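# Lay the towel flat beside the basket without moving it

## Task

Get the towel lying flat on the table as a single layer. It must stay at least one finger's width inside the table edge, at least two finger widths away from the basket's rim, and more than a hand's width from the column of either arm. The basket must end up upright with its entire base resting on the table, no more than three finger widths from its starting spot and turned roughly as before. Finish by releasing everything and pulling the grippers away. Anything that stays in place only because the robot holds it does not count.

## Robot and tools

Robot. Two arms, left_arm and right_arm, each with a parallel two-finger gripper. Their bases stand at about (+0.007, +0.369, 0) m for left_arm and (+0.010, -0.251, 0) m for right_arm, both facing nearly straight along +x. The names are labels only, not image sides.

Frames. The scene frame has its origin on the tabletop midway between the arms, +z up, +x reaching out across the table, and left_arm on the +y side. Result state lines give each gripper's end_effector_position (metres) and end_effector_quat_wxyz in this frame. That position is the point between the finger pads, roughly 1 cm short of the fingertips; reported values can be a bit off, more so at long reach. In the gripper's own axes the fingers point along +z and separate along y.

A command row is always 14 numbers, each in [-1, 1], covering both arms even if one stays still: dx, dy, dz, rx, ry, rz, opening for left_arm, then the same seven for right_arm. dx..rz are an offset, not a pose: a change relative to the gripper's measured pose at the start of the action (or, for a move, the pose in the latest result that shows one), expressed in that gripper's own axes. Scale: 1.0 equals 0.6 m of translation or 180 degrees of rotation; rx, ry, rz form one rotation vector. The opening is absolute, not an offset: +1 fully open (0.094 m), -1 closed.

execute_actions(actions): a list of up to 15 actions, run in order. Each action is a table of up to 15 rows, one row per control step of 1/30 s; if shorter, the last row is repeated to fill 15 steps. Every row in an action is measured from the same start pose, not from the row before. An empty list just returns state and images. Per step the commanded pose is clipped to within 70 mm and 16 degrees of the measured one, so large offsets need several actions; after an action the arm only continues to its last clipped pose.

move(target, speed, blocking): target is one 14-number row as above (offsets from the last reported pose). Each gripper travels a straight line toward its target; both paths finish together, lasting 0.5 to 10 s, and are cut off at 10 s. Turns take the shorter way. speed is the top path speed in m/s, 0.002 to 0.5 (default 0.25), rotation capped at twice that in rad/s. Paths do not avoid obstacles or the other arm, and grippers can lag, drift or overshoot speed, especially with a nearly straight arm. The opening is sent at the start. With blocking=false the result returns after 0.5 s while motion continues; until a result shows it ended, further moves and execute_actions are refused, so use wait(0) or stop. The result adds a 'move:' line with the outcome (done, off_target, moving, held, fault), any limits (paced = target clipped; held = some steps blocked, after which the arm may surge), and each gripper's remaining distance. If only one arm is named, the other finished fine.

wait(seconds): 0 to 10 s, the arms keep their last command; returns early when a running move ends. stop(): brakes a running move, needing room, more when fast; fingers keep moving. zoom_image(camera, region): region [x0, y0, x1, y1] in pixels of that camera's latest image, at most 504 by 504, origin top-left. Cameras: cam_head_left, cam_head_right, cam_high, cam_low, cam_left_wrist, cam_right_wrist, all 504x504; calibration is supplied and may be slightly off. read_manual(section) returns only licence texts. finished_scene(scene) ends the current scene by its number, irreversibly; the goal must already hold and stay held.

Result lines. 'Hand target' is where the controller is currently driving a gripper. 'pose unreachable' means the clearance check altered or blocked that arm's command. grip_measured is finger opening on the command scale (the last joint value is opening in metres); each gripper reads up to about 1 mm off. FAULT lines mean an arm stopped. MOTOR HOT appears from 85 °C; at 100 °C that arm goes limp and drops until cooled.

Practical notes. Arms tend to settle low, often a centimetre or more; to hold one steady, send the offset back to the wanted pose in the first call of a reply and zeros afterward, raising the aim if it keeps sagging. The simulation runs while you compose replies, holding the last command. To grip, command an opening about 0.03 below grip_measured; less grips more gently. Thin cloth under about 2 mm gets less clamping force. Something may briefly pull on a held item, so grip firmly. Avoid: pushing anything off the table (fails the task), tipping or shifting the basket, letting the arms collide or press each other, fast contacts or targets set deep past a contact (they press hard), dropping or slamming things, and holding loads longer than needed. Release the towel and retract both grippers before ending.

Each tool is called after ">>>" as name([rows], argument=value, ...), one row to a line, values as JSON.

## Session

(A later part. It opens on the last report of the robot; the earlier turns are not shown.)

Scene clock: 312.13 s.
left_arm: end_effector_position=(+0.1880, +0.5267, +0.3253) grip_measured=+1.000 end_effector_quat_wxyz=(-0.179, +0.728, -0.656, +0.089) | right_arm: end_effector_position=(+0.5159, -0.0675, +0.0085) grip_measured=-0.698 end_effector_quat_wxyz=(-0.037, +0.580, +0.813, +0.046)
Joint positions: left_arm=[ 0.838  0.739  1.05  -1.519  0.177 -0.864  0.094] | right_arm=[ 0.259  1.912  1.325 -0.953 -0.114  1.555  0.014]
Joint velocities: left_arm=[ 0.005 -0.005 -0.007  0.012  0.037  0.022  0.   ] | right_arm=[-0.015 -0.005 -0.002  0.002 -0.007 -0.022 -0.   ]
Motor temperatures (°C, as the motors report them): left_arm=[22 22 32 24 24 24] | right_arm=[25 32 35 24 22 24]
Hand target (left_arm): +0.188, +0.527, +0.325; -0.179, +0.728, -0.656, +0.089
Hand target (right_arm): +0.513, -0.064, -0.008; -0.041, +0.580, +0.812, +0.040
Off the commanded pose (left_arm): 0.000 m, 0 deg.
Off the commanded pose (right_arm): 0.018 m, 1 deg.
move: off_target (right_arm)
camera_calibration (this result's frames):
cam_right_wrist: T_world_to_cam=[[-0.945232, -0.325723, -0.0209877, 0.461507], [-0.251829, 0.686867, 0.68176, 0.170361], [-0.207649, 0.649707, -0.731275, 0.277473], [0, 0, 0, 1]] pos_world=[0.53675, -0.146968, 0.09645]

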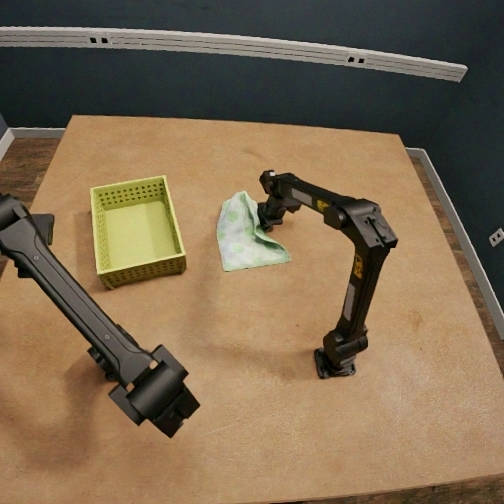

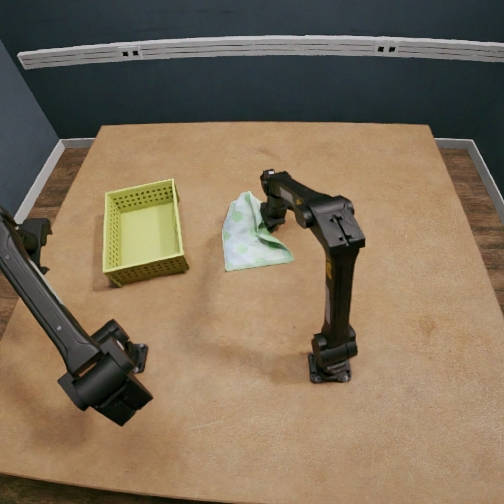

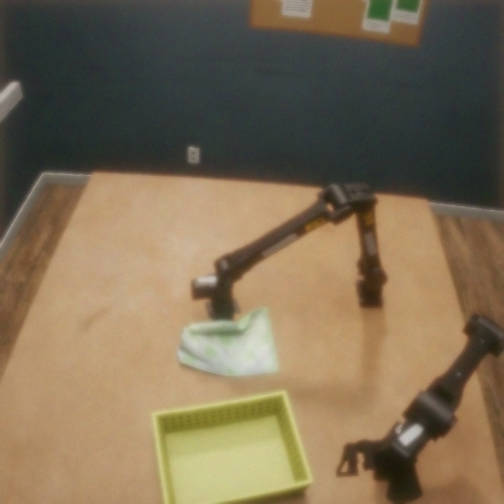

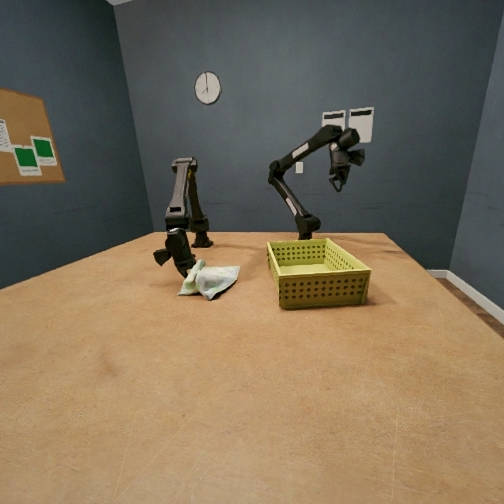

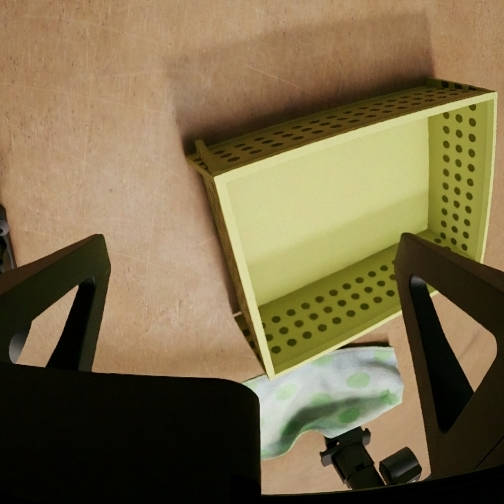

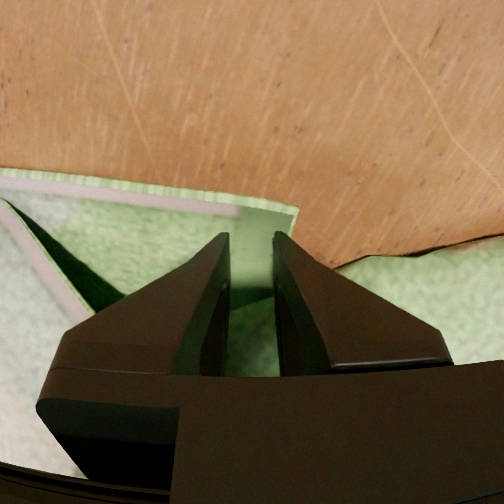

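>>> move(target=[0,0,0,0,0,0,1,-0.15,0.27,0.03,0,0,0,-0.7], speed=0.05)

>>> move(target=[0,0,0,0,0,0,1,-0.1,-0.1,-0.35,0,0,0,-0.7], speed=0.12)

Scene clock: 319.30 s.
left_arm: end_effector_position=(+0.1880, +0.5267, +0.3253) grip_measured=+1.000 end_effector_quat_wxyz=(-0.179, +0.728, -0.656, +0.089) | right_arm: end_effector_position=(+0.6931, -0.0910, +0.0095) grip_measured=-0.698 end_effector_quat_wxyz=(-0.030, +0.579, +0.813, +0.056)
Joint positions: left_arm=[ 0.838  0.739  1.05  -1.519  0.177 -0.864  0.094] | right_arm=[ 0.147  2.306  2.008 -1.232 -0.121  1.443  0.014]
Joint velocities: left_arm=[ 0.015  0.005 -0.022 -0.017 -0.037  0.066  0.   ] | right_arm=[-0.005 -0.005 -0.012 -0.022  0.007  0.007 -0.   ]
Motor temperatures (°C, as the motors report them): left_arm=[22 22 32 24 24 24] | right_arm=[25 32 35 24 22 24]
Hand target (left_arm): +0.188, +0.527, +0.325; -0.179, +0.728, -0.656, +0.089
Hand target (right_arm): +0.698, -0.097, -0.011; -0.038, +0.580, +0.812, +0.048
Off the commanded pose (left_arm): 0.000 m, 0 deg.
Off the commanded pose (right_arm): 0.025 m, 1 deg.
move: off_target (right_arm)
camera_calibration (this result's frames):
cam_right_wrist: T_world_to_cam=[[-0.944584, -0.325241, -0.0444779, 0.621139], [-0.26667, 0.681245, 0.681757, 0.240235], [-0.191435, 0.655838, -0.730225, 0.319601], [0, 0, 0, 1]] pos_world=[0.711964, -0.171245, 0.0972257]

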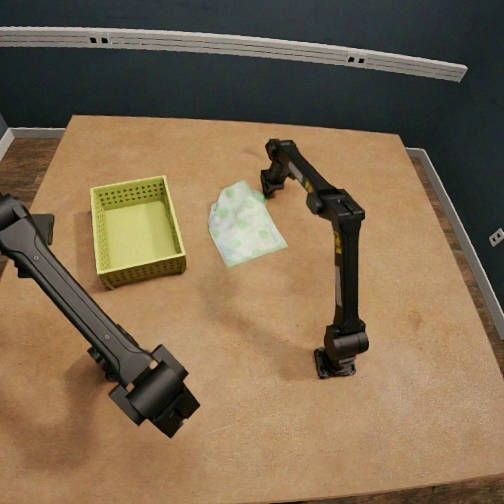

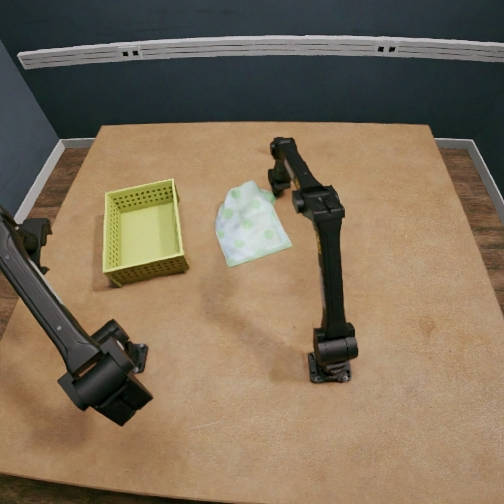

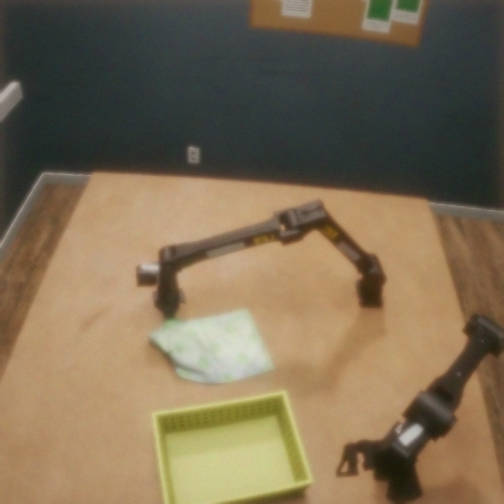

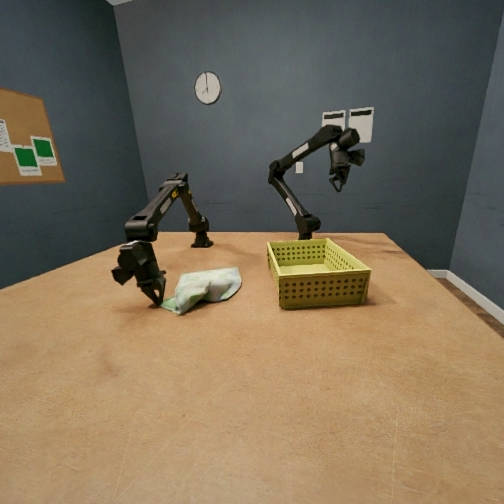

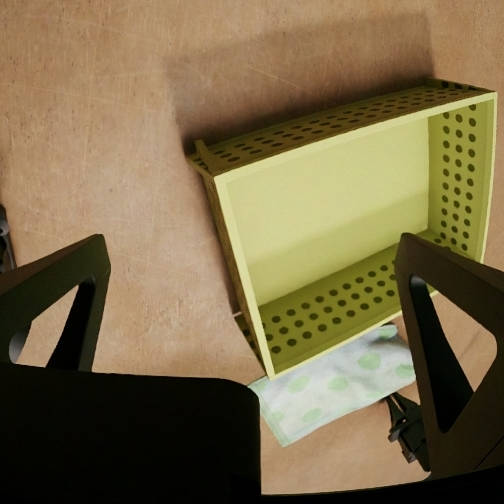

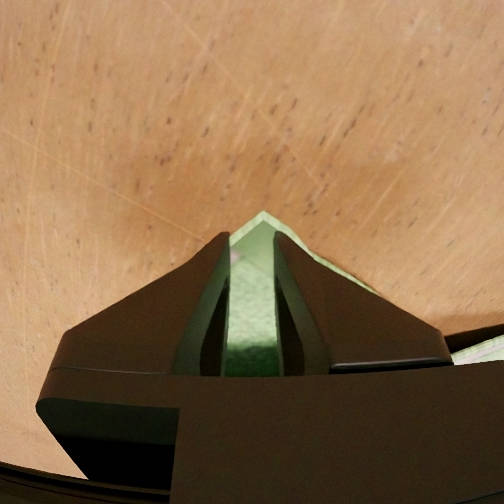

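Scene clock: 321.67 s.
left_arm: end_effector_position=(+0.1880, +0.5267, +0.3253) grip_measured=+1.000 end_effector_quat_wxyz=(-0.179, +0.728, -0.656, +0.089) | right_arm: end_effector_position=(+0.6400, -0.1946, +0.1765) grip_measured=-0.698 end_effector_quat_wxyz=(-0.051, +0.584, +0.809, +0.039)
Joint positions: left_arm=[ 0.838  0.739  1.05  -1.519  0.177 -0.864  0.094] | right_arm=[ 0.002  2.053  2.018 -1.565 -0.125  1.304  0.014]
Joint velocities: left_arm=[ 0.005 -0.015  0.002 -0.022 -0.022 -0.081  0.   ] | right_arm=[ 0.005  0.005 -0.007 -0.017  0.022  0.051  0.   ]
Motor temperatures (°C, as the motors report them): left_arm=[22 22 33 24 24 24] | right_arm=[25 32 35 24 22 24]
Hand target (left_arm): +0.188, +0.527, +0.325; -0.179, +0.728, -0.655, +0.089
Hand target (right_arm): +0.648, -0.195, +0.205; -0.032, +0.579, +0.812, +0.058
Off the commanded pose (left_arm): 0.000 m, 0 deg.
Off the commanded pose (right_arm): 0.034 m, 3 deg.
move: off_target (right_arm)
camera_calibration (this result's frames):
cam_right_wrist: T_world_to_cam=[[-0.947979, -0.31825, 0.00724418, 0.539136], [-0.224851, 0.685531, 0.692452, 0.154951], [-0.225339, 0.654801, -0.721428, 0.519273], [0, 0, 0, 1]] pos_world=[0.662943, -0.274664, 0.263417]

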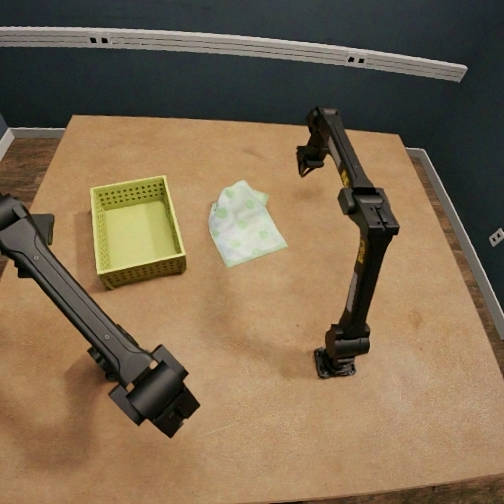

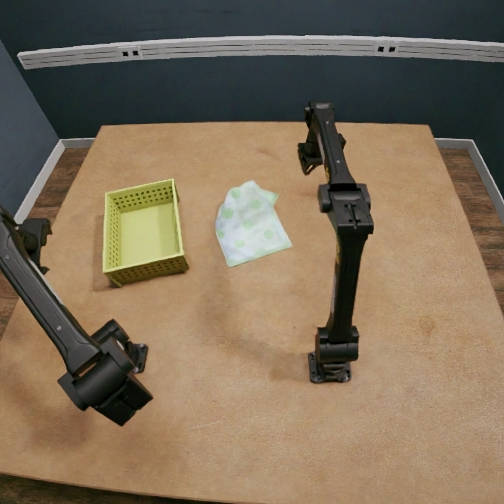

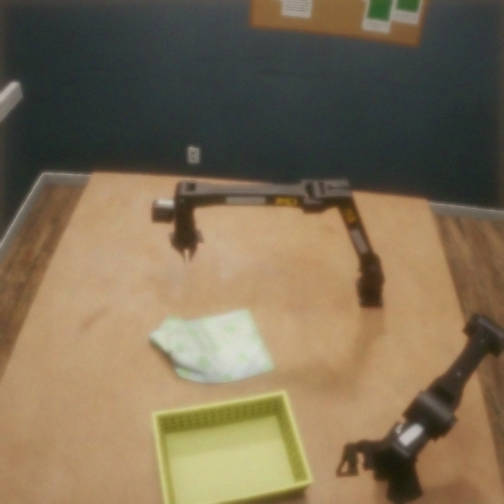

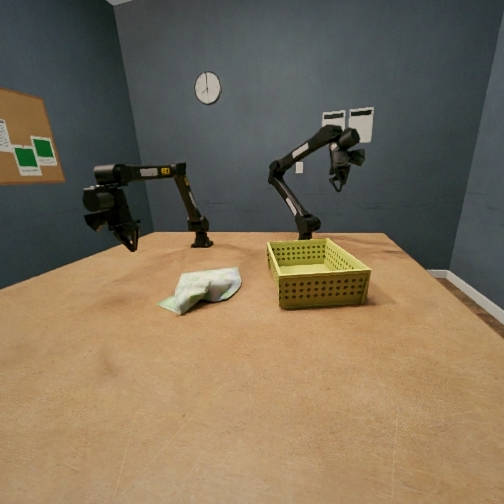

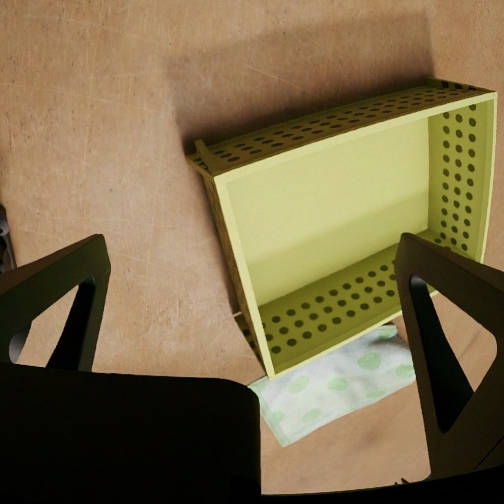

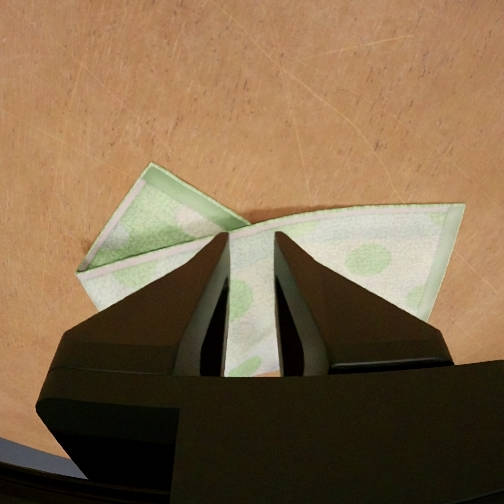

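>>> move(target=[0,0,0,0,0,0,1,0.43,-0.1,0.17,0,0,0,-0.2], speed=0.15)

>>> move(target=[0,0,0,0,0,0,1,0,0,0.13,0,0,0,-0.2], speed=0.04)

>>> move(target=[0,0,0,0,0,0,1,0.1,-0.38,0.03,0,0,0,-0.2], speed=0.06)

>>> move(target=[0,0,0,0,0,0,1,-0.2,0,-0.3,0,0,0,-0.2], speed=0.12)

Scene clock: 336.50 s.
left_arm: end_effector_position=(+0.1880, +0.5267, +0.3253) grip_measured=+1.000 end_effector_quat_wxyz=(-0.179, +0.728, -0.656, +0.089) | right_arm: end_effector_position=(+0.4949, +0.0410, +0.0925) grip_measured=-0.202 end_effector_quat_wxyz=(-0.055, +0.578, +0.814, +0.019)
Joint positions: left_arm=[ 0.838  0.739  1.05  -1.519  0.177 -0.864  0.094] | right_arm=[ 0.454  1.903  1.558 -1.238 -0.115  1.743  0.037]
Joint velocities: left_arm=[-0.005 -0.024 -0.007  0.012 -0.066 -0.022  0.   ] | right_arm=[ 0.005  0.005 -0.007  0.002 -0.007  0.022 -0.001]
Motor temperatures (°C, as the motors report them): left_arm=[22 22 33 24 24 24] | right_arm=[25 33 36 24 22 24]
Hand target (left_arm): +0.188, +0.527, +0.325; -0.179, +0.728, -0.656, +0.089
Hand target (right_arm): +0.501, +0.040, +0.106; -0.044, +0.584, +0.810, +0.036
Off the commanded pose (left_arm): 0.000 m, 0 deg.
Off the commanded pose (right_arm): 0.016 m, 2 deg.
move: off_target (right_arm)
camera_calibration (this result's frames):
cam_right_wrist: T_world_to_cam=[[-0.941767, -0.333393, 0.0438551, 0.471282], [-0.216409, 0.700735, 0.679807, 0.0153522], [-0.257374, 0.63073, -0.732078, 0.289572], [0, 0, 0, 1]] pos_world=[0.521689, -0.0362774, 0.180885]

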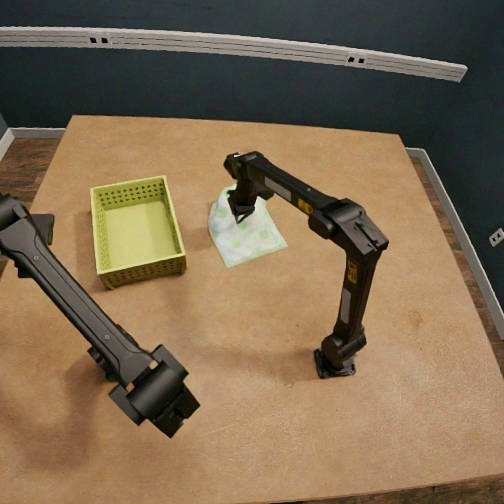

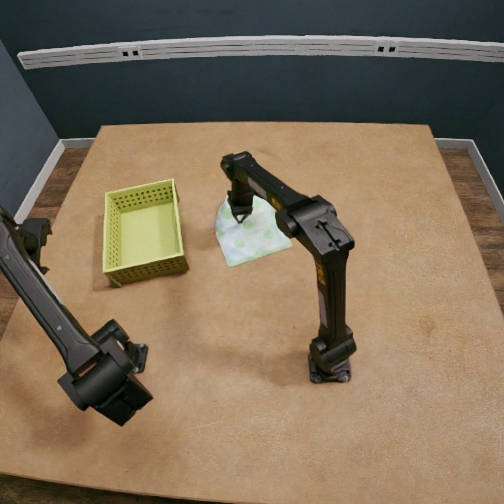

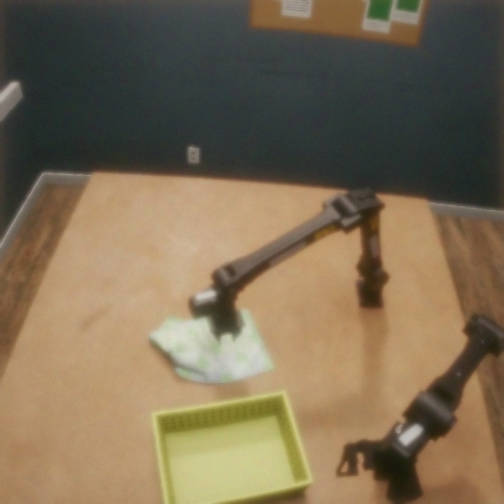

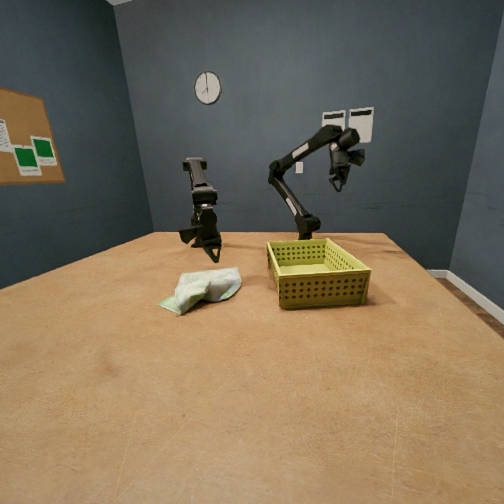

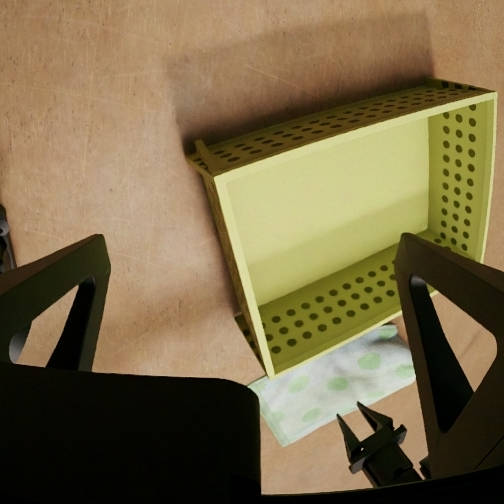

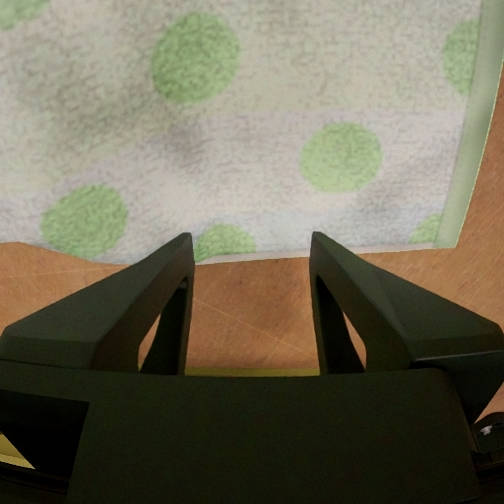

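Scene clock: 338.77 s.
left_arm: end_effector_position=(+0.1880, +0.5267, +0.3253) grip_measured=+1.000 end_effector_quat_wxyz=(-0.179, +0.728, -0.656, +0.089) | right_arm: end_effector_position=(+0.4903, +0.0448, +0.0219) grip_measured=-0.202 end_effector_quat_wxyz=(-0.055, +0.577, +0.814, +0.018)
Joint positions: left_arm=[ 0.838  0.739  1.05  -1.519  0.177 -0.864  0.094] | right_arm=[ 0.464  1.975  1.469 -1.078 -0.115  1.751  0.037]
Joint velocities: left_arm=[-0.015  0.005  0.012 -0.022 -0.066 -0.007  0.   ] | right_arm=[-0.005 -0.005  0.012 -0.002  0.022  0.022 -0.   ]
Motor temperatures (°C, as the motors report them): left_arm=[22 22 33 24 24 24] | right_arm=[25 33 35 24 22 24]
Hand target (left_arm): +0.188, +0.527, +0.325; -0.179, +0.728, -0.656, +0.089
Hand target (right_arm): +0.491, +0.049, +0.016; -0.054, +0.578, +0.814, +0.019
Off the commanded pose (left_arm): 0.000 m, 0 deg.
Off the commanded pose (right_arm): 0.008 m, 0 deg.
move: done
camera_calibration (this result's frames):
cam_right_wrist: T_world_to_cam=[[-0.941158, -0.334832, 0.0459143, 0.471039], [-0.216305, 0.701161, 0.679401, 0.0596562], [-0.259678, 0.629492, -0.73233, 0.235416], [0, 0, 0, 1]] pos_world=[0.517359, -0.0323018, 0.110244]

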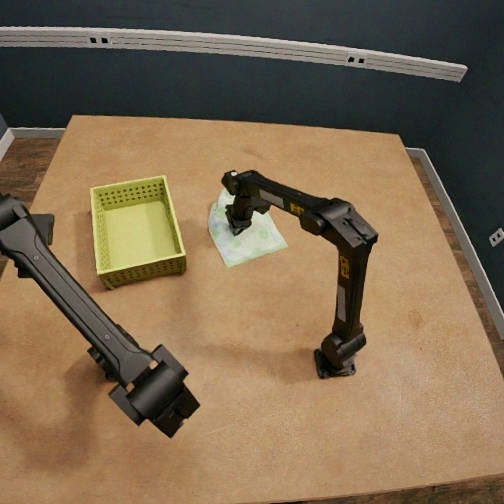

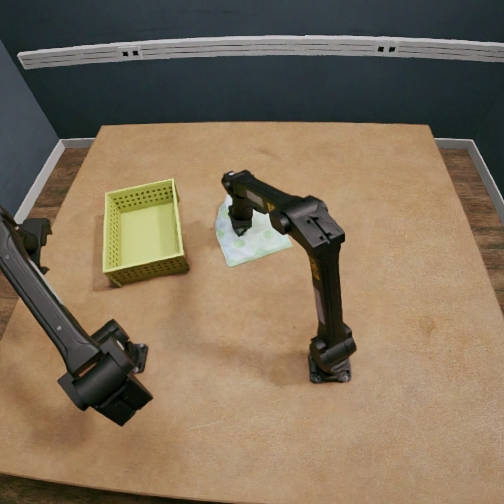

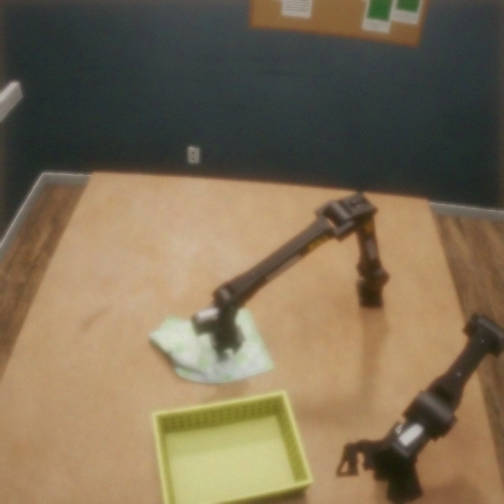

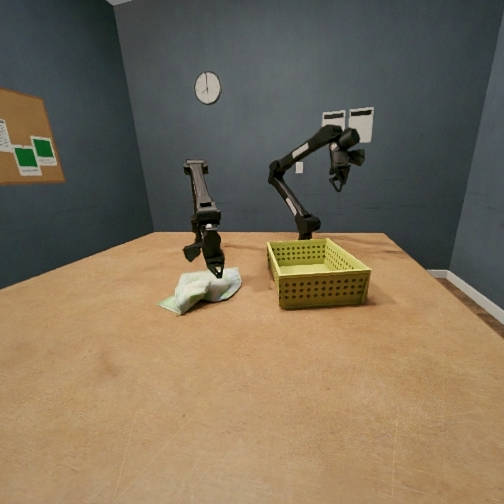

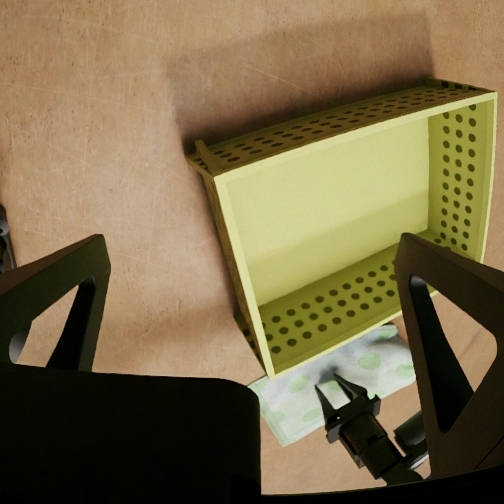

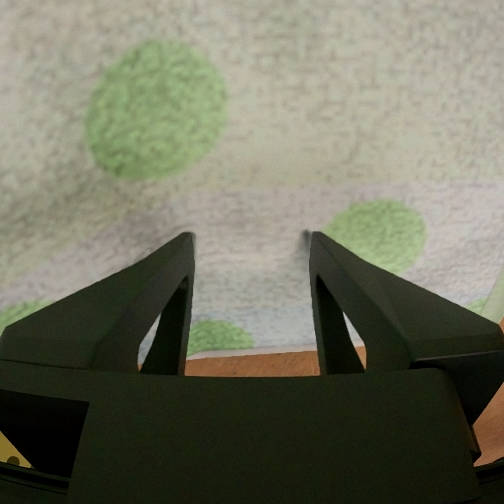

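Scene clock: 343.00 s.
left_arm: end_effector_position=(+0.1880, +0.5267, +0.3253) grip_measured=+1.000 end_effector_quat_wxyz=(-0.179, +0.728, -0.656, +0.089) | right_arm: end_effector_position=(+0.2524, +0.0209, +0.0081) grip_measured=-0.202 end_effector_quat_wxyz=(-0.056, +0.576, +0.816, +0.003)
Joint positions: left_arm=[ 0.838  0.739  1.05  -1.519  0.177 -0.864  0.094] | right_arm=[ 0.738  1.558  0.819 -0.845 -0.111  2.021  0.037]
Joint velocities: left_arm=[ 0.005  0.005  0.002  0.007 -0.051 -0.022  0.   ] | right_arm=[-0.015 -0.015 -0.002  0.002 -0.022  0.037  0.   ]
Motor temperatures (°C, as the motors report them): left_arm=[22 22 33 24 24 24] | right_arm=[25 33 35 24 22 24]
Hand target (left_arm): +0.188, +0.527, +0.325; -0.179, +0.728, -0.655, +0.089
Hand target (right_arm): +0.256, +0.026, +0.014; -0.051, +0.578, +0.815, +0.018
Off the commanded pose (left_arm): 0.000 m, 0 deg.
Off the commanded pose (right_arm): 0.012 m, 2 deg.
move: off_target (right_arm)
camera_calibration (this result's frames):
cam_right_wrist: T_world_to_cam=[[-0.937942, -0.339396, 0.0712456, 0.23885], [-0.208511, 0.716071, 0.666157, 0.032086], [-0.277108, 0.609961, -0.742401, 0.183519], [0, 0, 0, 1]] pos_world=[0.281572, -0.0538503, 0.097853]

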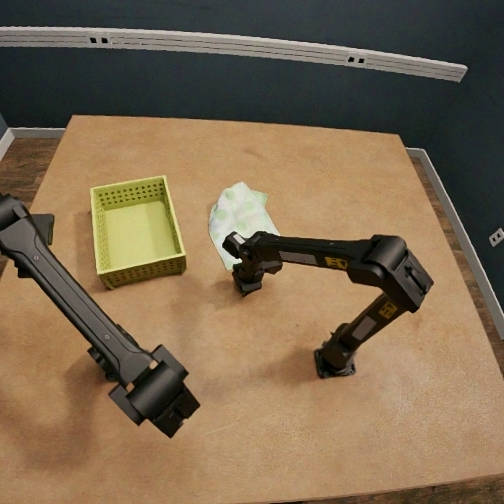

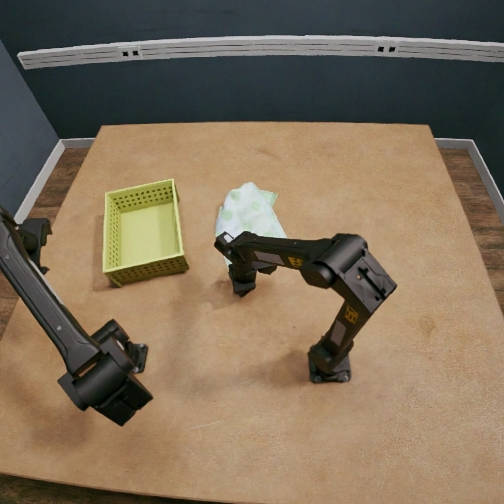

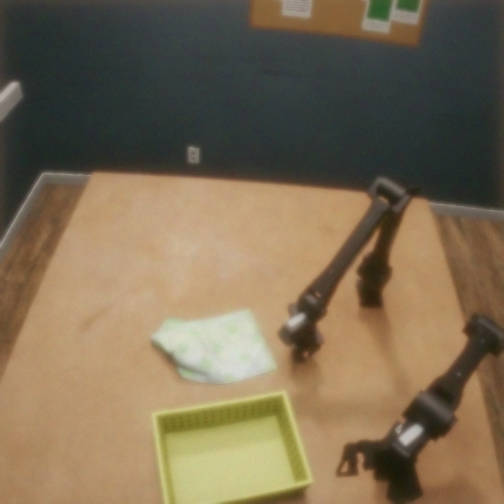

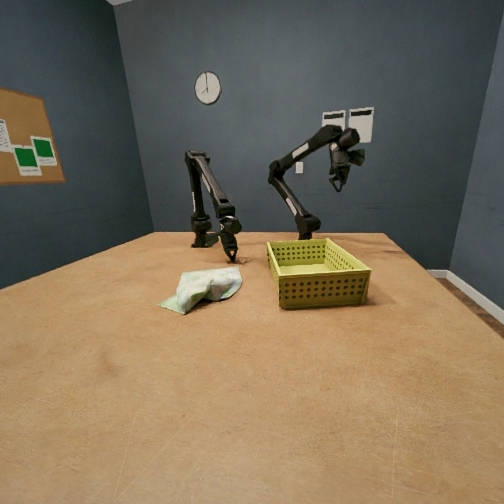

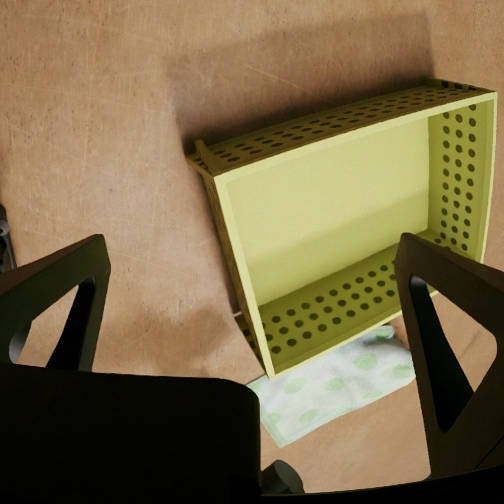

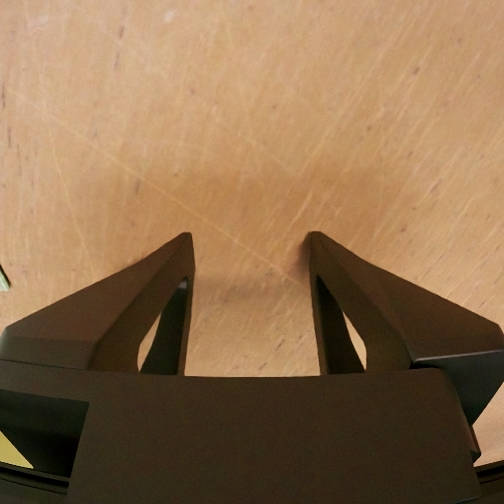

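Scene clock: 345.23 s.
left_arm: end_effector_position=(+0.1880, +0.5267, +0.3253) grip_measured=+1.000 end_effector_quat_wxyz=(-0.179, +0.728, -0.656, +0.089) | right_arm: end_effector_position=(+0.2923, -0.1092, +0.1538) grip_measured=-0.202 end_effector_quat_wxyz=(-0.073, +0.579, +0.812, -0.014)
Joint positions: left_arm=[ 0.838  0.739  1.05  -1.519  0.177 -0.864  0.094] | right_arm=[ 0.353  1.274  0.968 -1.365 -0.111  1.642  0.037]
Joint velocities: left_arm=[-0.015 -0.005  0.002  0.002  0.037 -0.007  0.   ] | right_arm=[ 0.005 -0.005 -0.007 -0.002 -0.066  0.007  0.   ]
Motor temperatures (°C, as the motors report them): left_arm=[22 22 33 24 24 24] | right_arm=[25 33 35 24 22 24]
Hand target (left_arm): +0.188, +0.527, +0.325; -0.179, +0.728, -0.656, +0.089
Hand target (right_arm): +0.304, -0.105, +0.173; -0.062, +0.575, +0.815, +0.004
Off the commanded pose (left_arm): 0.000 m, 0 deg.
Off the commanded pose (right_arm): 0.027 m, 3 deg.
move: off_target (right_arm)
camera_calibration (this result's frames):
cam_right_wrist: T_world_to_cam=[[-0.936215, -0.330235, 0.120192, 0.214755], [-0.169111, 0.723158, 0.66966, 0.0253117], [-0.308063, 0.60662, -0.732878, 0.389376], [0, 0, 0, 1]] pos_world=[0.32529, -0.183588, 0.242603]

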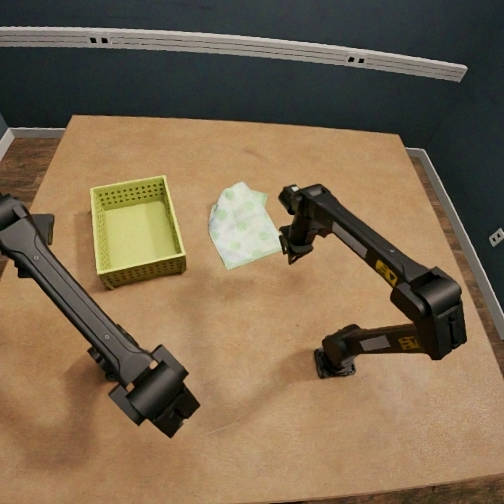

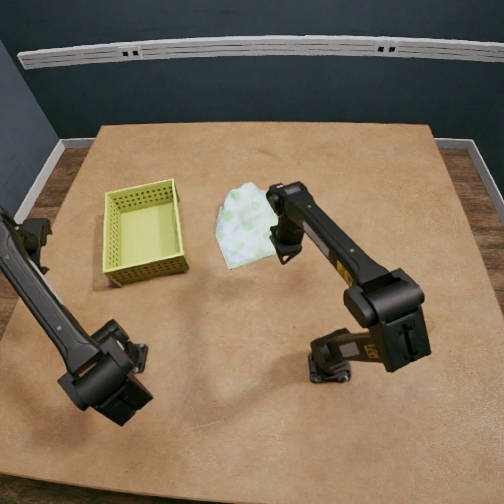

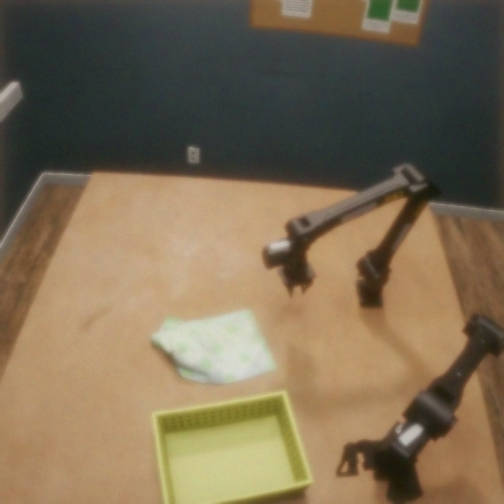

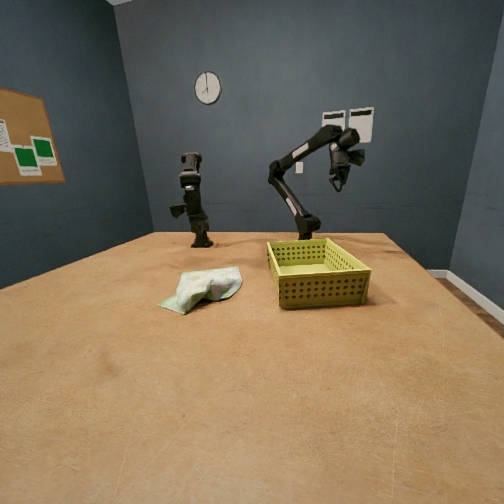

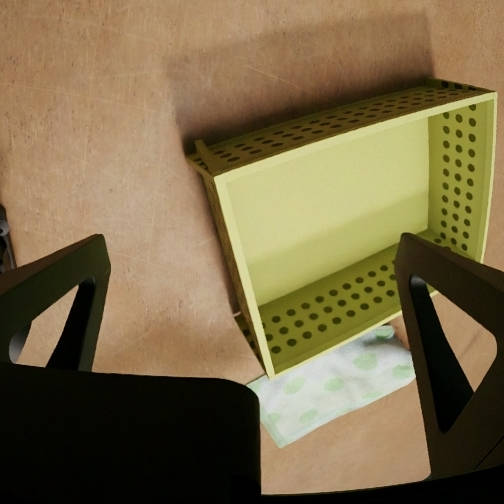

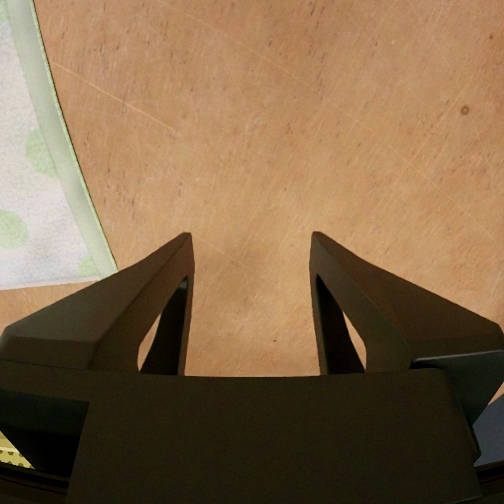

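>>> execute_actions(actions=[])

Scene clock: 363.63 s.
left_arm: end_effector_position=(+0.1880, +0.5267, +0.3253) grip_measured=+1.000 end_effector_quat_wxyz=(-0.179, +0.728, -0.656, +0.089) | right_arm: end_effector_position=(+0.2923, -0.1092, +0.1538) grip_measured=-0.202 end_effector_quat_wxyz=(-0.073, +0.578, +0.813, -0.014)
Joint positions: left_arm=[ 0.838  0.739  1.05  -1.519  0.177 -0.864  0.094] | right_arm=[ 0.353  1.274  0.968 -1.365 -0.111  1.639  0.037]
Joint velocities: left_arm=[ 0.005 -0.015  0.007 -0.017 -0.022 -0.051  0.   ] | right_arm=[-0.005 -0.015  0.002 -0.002 -0.007 -0.022  0.   ]
Motor temperatures (°C, as the motors report them): left_arm=[22 22 33 24 24 24] | right_arm=[25 31 36 24 22 24]
Hand target (left_arm): +0.188, +0.527, +0.325; -0.179, +0.728, -0.656, +0.089
Hand target (right_arm): +0.304, -0.105, +0.173; -0.062, +0.575, +0.816, +0.004
Off the commanded pose (left_arm): 0.000 m, 0 deg.
Off the commanded pose (right_arm): 0.027 m, 3 deg.
camera_calibration (this result's frames):
cam_right_wrist: T_world_to_cam=[[-0.935237, -0.333109, 0.119878, 0.214203], [-0.171419, 0.722366, 0.669927, 0.0258587], [-0.309755, 0.605991, -0.732685, 0.389772], [0, 0, 0, 1]] pos_world=[0.325497, -0.183525, 0.242578]

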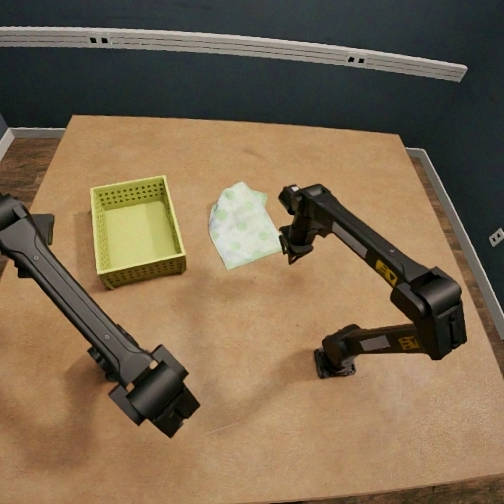

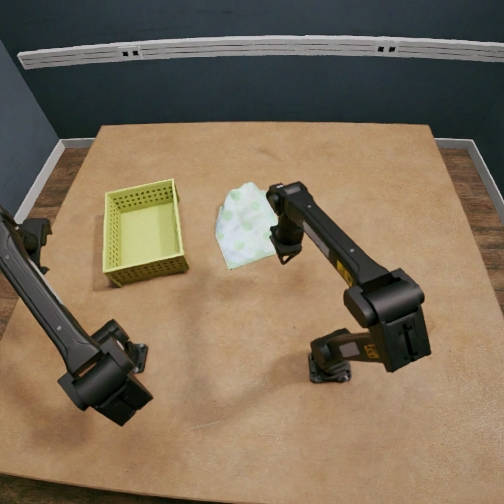

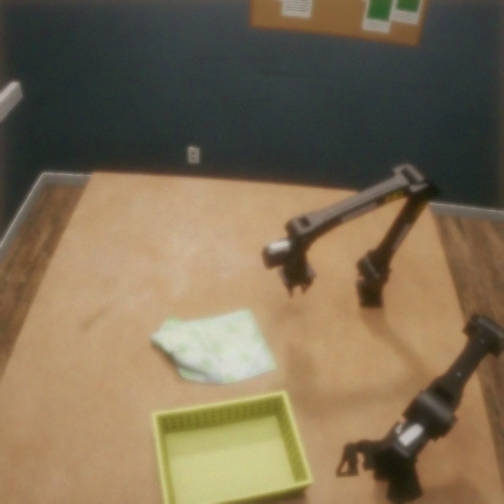

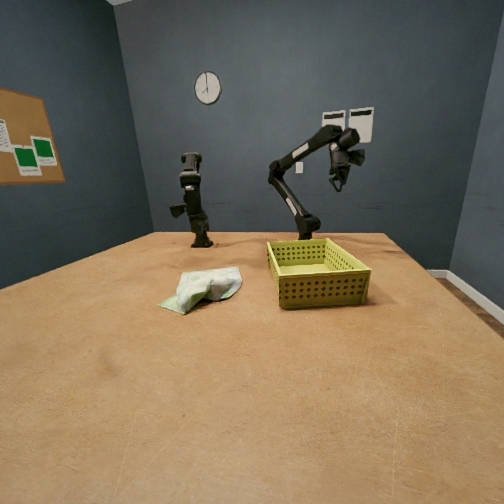

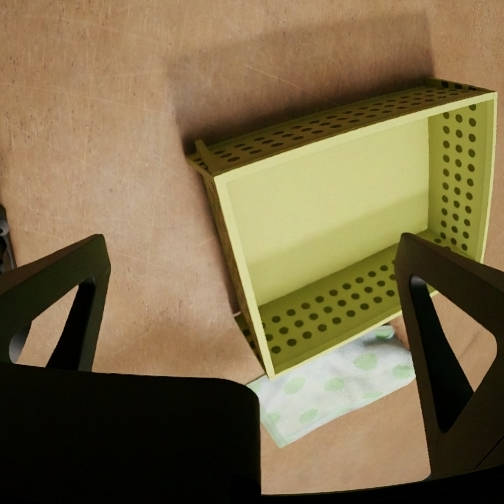

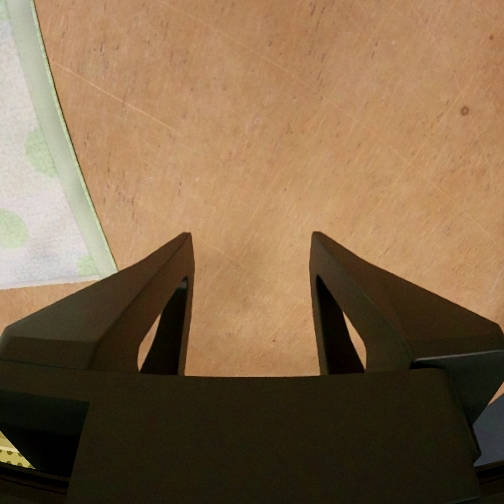

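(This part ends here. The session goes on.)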